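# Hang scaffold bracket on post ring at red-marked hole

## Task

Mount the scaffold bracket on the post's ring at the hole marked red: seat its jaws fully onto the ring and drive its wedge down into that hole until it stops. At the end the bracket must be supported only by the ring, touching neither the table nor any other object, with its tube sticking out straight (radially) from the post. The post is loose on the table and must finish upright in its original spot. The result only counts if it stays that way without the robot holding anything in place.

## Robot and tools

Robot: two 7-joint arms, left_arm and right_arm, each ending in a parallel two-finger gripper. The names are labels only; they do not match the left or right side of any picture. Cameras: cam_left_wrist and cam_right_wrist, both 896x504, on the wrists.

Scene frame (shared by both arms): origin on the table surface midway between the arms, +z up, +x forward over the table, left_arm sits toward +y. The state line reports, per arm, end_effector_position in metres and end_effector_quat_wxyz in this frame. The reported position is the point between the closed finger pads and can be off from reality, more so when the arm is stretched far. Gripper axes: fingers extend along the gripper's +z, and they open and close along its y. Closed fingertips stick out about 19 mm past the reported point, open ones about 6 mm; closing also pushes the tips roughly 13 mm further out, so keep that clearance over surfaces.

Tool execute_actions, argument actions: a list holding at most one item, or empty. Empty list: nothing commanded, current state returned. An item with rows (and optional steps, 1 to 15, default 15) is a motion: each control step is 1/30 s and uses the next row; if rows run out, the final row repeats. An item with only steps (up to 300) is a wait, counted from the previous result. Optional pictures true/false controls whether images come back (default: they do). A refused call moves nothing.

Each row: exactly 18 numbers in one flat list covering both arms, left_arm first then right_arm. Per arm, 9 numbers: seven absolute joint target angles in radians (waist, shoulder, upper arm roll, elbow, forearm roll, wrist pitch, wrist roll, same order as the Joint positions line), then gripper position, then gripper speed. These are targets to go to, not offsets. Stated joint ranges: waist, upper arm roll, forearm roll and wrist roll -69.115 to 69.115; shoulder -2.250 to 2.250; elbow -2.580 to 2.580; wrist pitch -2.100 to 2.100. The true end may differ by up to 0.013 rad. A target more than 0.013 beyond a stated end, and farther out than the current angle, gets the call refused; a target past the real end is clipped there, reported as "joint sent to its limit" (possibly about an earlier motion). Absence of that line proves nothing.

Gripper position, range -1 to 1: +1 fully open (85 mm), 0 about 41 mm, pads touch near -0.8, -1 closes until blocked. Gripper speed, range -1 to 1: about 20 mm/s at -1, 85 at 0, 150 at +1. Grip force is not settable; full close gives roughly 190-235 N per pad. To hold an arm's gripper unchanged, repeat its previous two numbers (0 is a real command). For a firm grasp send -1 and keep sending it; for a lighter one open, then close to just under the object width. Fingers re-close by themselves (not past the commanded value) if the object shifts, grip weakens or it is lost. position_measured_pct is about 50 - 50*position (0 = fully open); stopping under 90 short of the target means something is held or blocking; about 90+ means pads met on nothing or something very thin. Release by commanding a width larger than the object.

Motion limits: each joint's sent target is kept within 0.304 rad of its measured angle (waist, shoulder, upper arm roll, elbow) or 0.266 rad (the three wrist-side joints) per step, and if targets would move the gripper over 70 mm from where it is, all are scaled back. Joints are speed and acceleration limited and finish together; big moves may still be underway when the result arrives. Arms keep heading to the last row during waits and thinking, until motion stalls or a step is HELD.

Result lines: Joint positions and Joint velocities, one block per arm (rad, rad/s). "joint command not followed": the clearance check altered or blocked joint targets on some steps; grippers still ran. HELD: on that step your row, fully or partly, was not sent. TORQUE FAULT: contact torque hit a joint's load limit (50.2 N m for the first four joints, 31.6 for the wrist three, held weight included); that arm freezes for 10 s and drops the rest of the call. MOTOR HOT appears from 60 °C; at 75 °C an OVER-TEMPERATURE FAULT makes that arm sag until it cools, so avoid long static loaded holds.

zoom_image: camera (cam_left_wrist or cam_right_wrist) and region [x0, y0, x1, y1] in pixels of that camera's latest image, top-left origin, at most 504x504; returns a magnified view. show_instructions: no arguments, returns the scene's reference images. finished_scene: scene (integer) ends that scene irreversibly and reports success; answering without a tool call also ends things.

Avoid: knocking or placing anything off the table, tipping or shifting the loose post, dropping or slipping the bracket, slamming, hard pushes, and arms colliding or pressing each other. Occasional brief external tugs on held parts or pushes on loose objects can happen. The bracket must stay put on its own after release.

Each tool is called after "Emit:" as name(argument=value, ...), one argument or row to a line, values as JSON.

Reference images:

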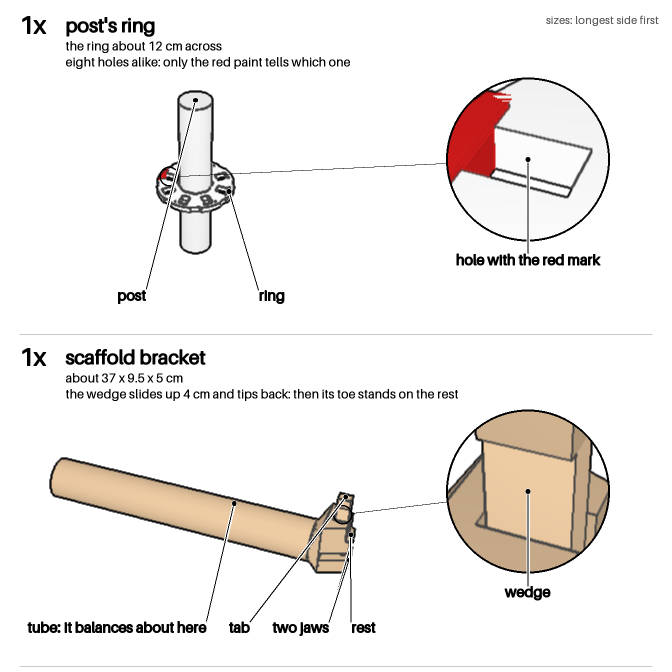

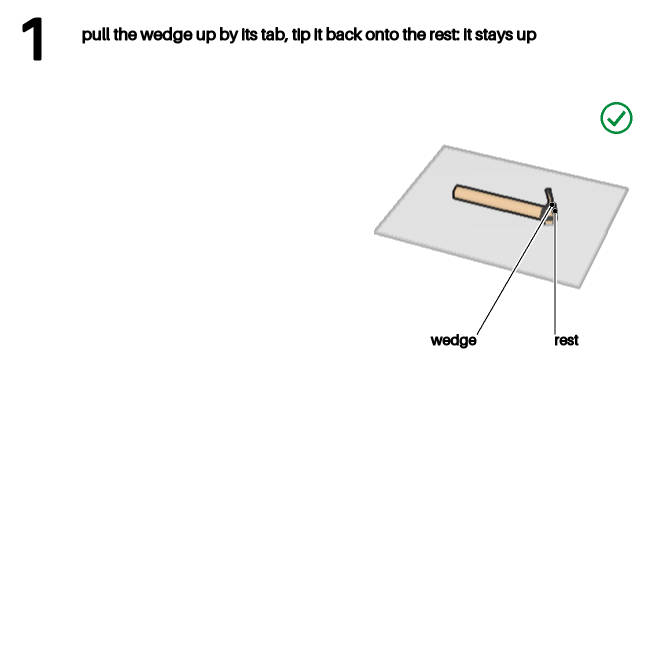

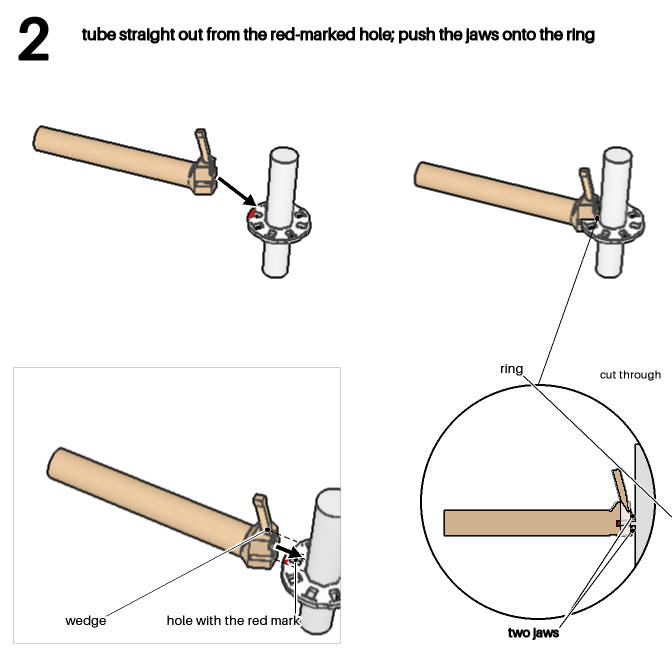

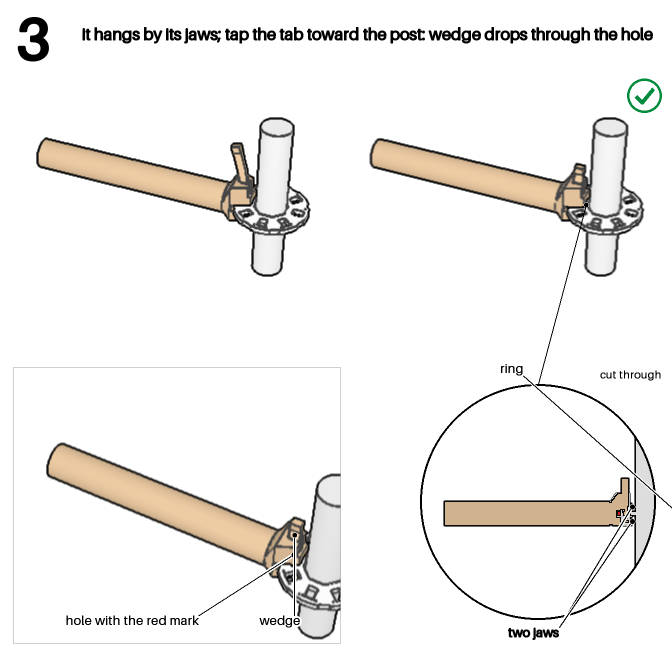

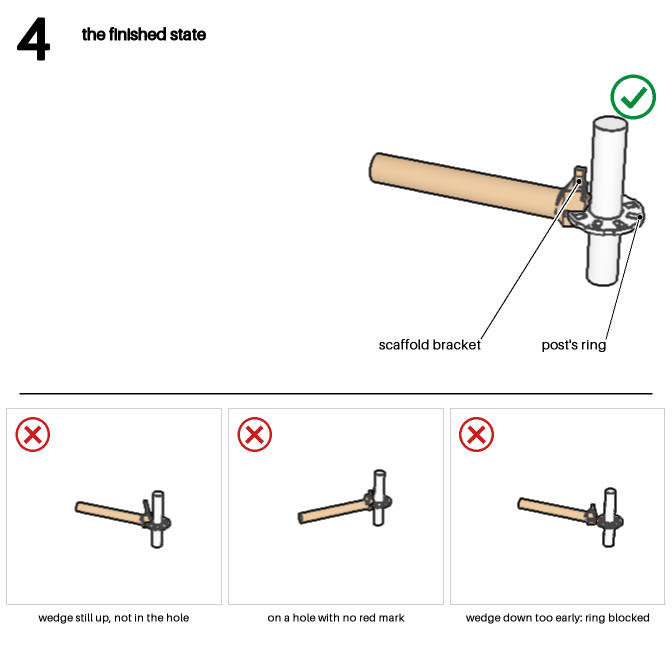

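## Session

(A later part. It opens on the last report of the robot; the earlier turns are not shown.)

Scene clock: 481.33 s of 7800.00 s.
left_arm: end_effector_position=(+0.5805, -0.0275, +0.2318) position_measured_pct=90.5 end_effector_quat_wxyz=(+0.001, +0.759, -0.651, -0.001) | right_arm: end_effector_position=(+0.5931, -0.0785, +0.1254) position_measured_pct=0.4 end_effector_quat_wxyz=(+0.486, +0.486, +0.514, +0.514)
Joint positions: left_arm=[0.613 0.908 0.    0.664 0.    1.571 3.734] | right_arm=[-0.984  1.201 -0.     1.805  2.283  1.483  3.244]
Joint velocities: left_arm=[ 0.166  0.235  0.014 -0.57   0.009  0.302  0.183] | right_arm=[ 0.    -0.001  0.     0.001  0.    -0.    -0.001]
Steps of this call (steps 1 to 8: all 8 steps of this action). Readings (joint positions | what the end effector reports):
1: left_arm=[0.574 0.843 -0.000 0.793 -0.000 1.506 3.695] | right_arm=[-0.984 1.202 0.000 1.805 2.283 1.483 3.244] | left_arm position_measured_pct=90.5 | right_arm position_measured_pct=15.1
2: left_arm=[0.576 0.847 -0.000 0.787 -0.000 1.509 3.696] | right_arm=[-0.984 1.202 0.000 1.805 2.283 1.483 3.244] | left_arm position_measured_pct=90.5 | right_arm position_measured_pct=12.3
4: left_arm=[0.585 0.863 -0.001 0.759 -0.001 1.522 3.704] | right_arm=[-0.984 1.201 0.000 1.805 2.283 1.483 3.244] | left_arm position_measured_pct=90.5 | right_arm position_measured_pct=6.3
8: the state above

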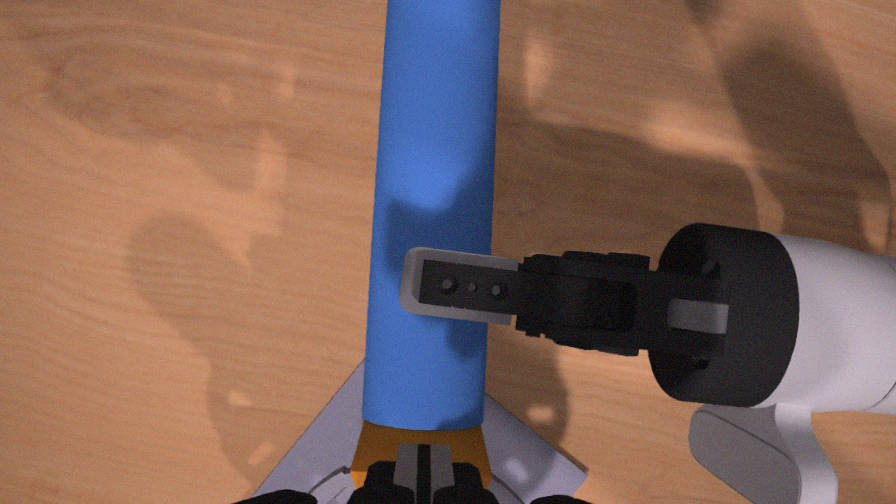

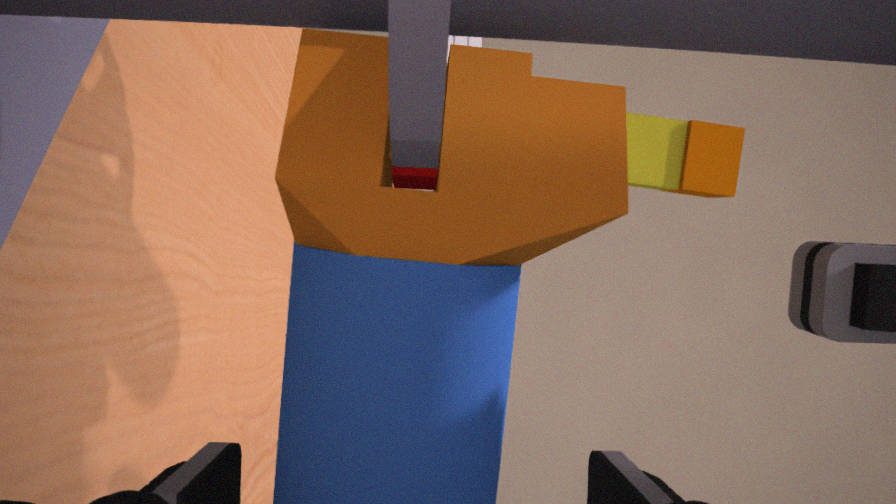

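Emit:
execute_actions(
  actions=[
    {"rows": [[0.5873,0.8618,0,0.7550,0,1.5248,3.7080,-0.85,1,-1.0992,1.1942,0,1.9360,2.1722,1.5644,3.1509,1,0]], "steps": 15},
  ],
)

Scene clock: 485.93 s of 7800.00 s.
left_arm: end_effector_position=(+0.5770, -0.0077, +0.2323) position_measured_pct=90.5 end_effector_quat_wxyz=(+0.000, +0.759, -0.651, -0.000) | right_arm: end_effector_position=(+0.5336, -0.0828, +0.1251) position_measured_pct=0.0 end_effector_quat_wxyz=(+0.486, +0.486, +0.513, +0.513)
Joint positions: left_arm=[ 0.588  0.863 -0.     0.754  0.     1.525  3.708] | right_arm=[-1.097  1.194 -0.     1.936  2.172  1.564  3.151]
Joint velocities: left_arm=[-0.004 -0.013  0.     0.008  0.    -0.002 -0.002] | right_arm=[-0.017 -0.003 -0.001  0.007 -0.002  0.002 -0.004]
Steps of this call (steps 1 to 30: the robot went on to your last target; steps 31 to 90: nothing new was sent; then 1.10 s passed at rest; steps 91 to 105: all 15 steps of this action). Readings (joint positions | what the end effector reports):
91: left_arm=[0.626 0.927 0.000 0.622 0.000 1.593 3.747] | right_arm=[-0.985 1.201 0.000 1.806 2.282 1.483 3.243] | left_arm position_measured_pct=90.5 | right_arm position_measured_pct=0.0
92: left_arm=[0.624 0.923 0.000 0.628 0.000 1.590 3.745] | right_arm=[-0.991 1.201 0.001 1.812 2.278 1.486 3.240] | left_arm position_measured_pct=90.5 | right_arm position_measured_pct=0.0
94: left_arm=[0.616 0.908 0.001 0.655 0.001 1.576 3.738] | right_arm=[-1.017 1.199 0.002 1.839 2.255 1.503 3.221] | left_arm position_measured_pct=90.5 | right_arm position_measured_pct=0.0
98: left_arm=[0.593 0.872 -0.001 0.732 -0.000 1.536 3.714] | right_arm=[-1.082 1.195 -0.002 1.915 2.189 1.552 3.165] | left_arm position_measured_pct=90.5 | right_arm position_measured_pct=0.0
105: the state above

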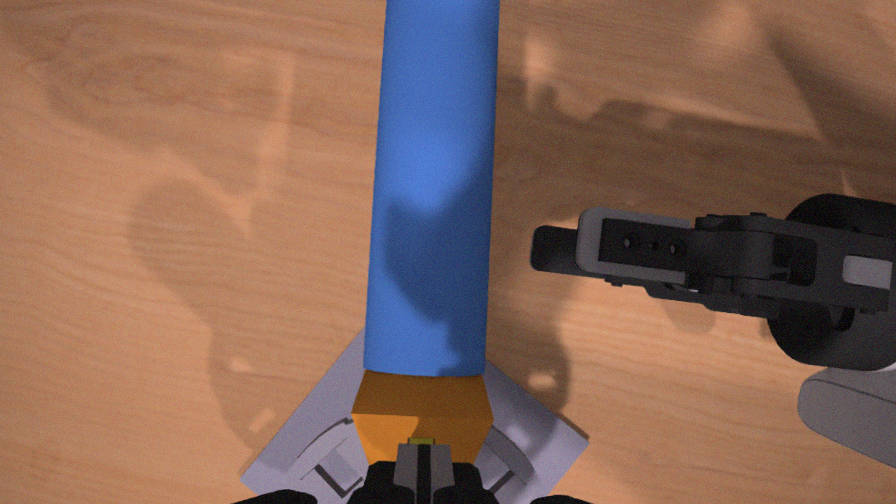

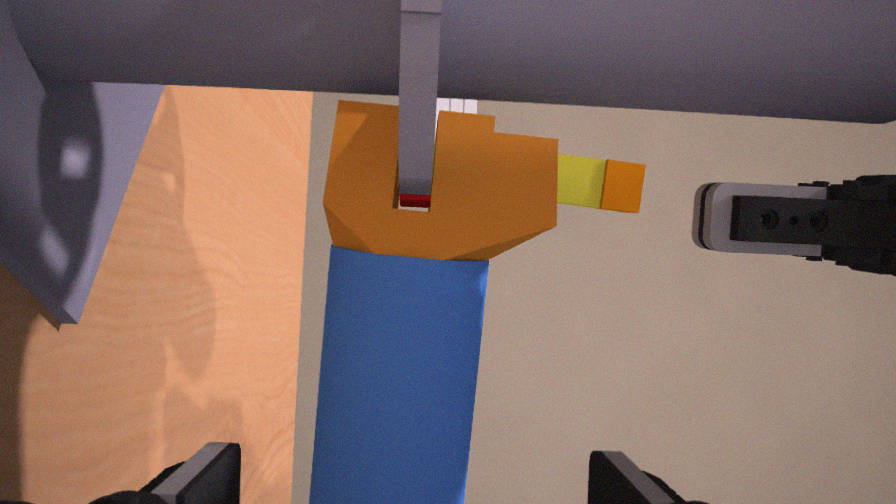

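Emit:
zoom_image(
  camera="cam_left_wrist",
  region=[230, 300, 610, 504],
)

Region (230, 300, 610, 504) of cam_left_wrist's 896x504 image, scaled by 1.326; it fills the top 271 rows of this view, and the rest is white.

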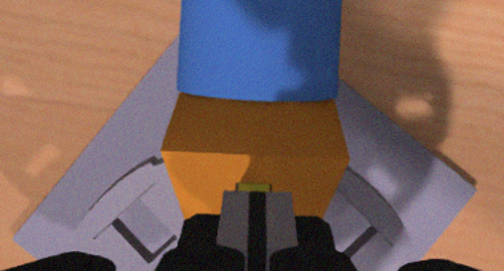

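Emit:
finished_scene(
  scene=1,
)

The scene is finished: the task was done.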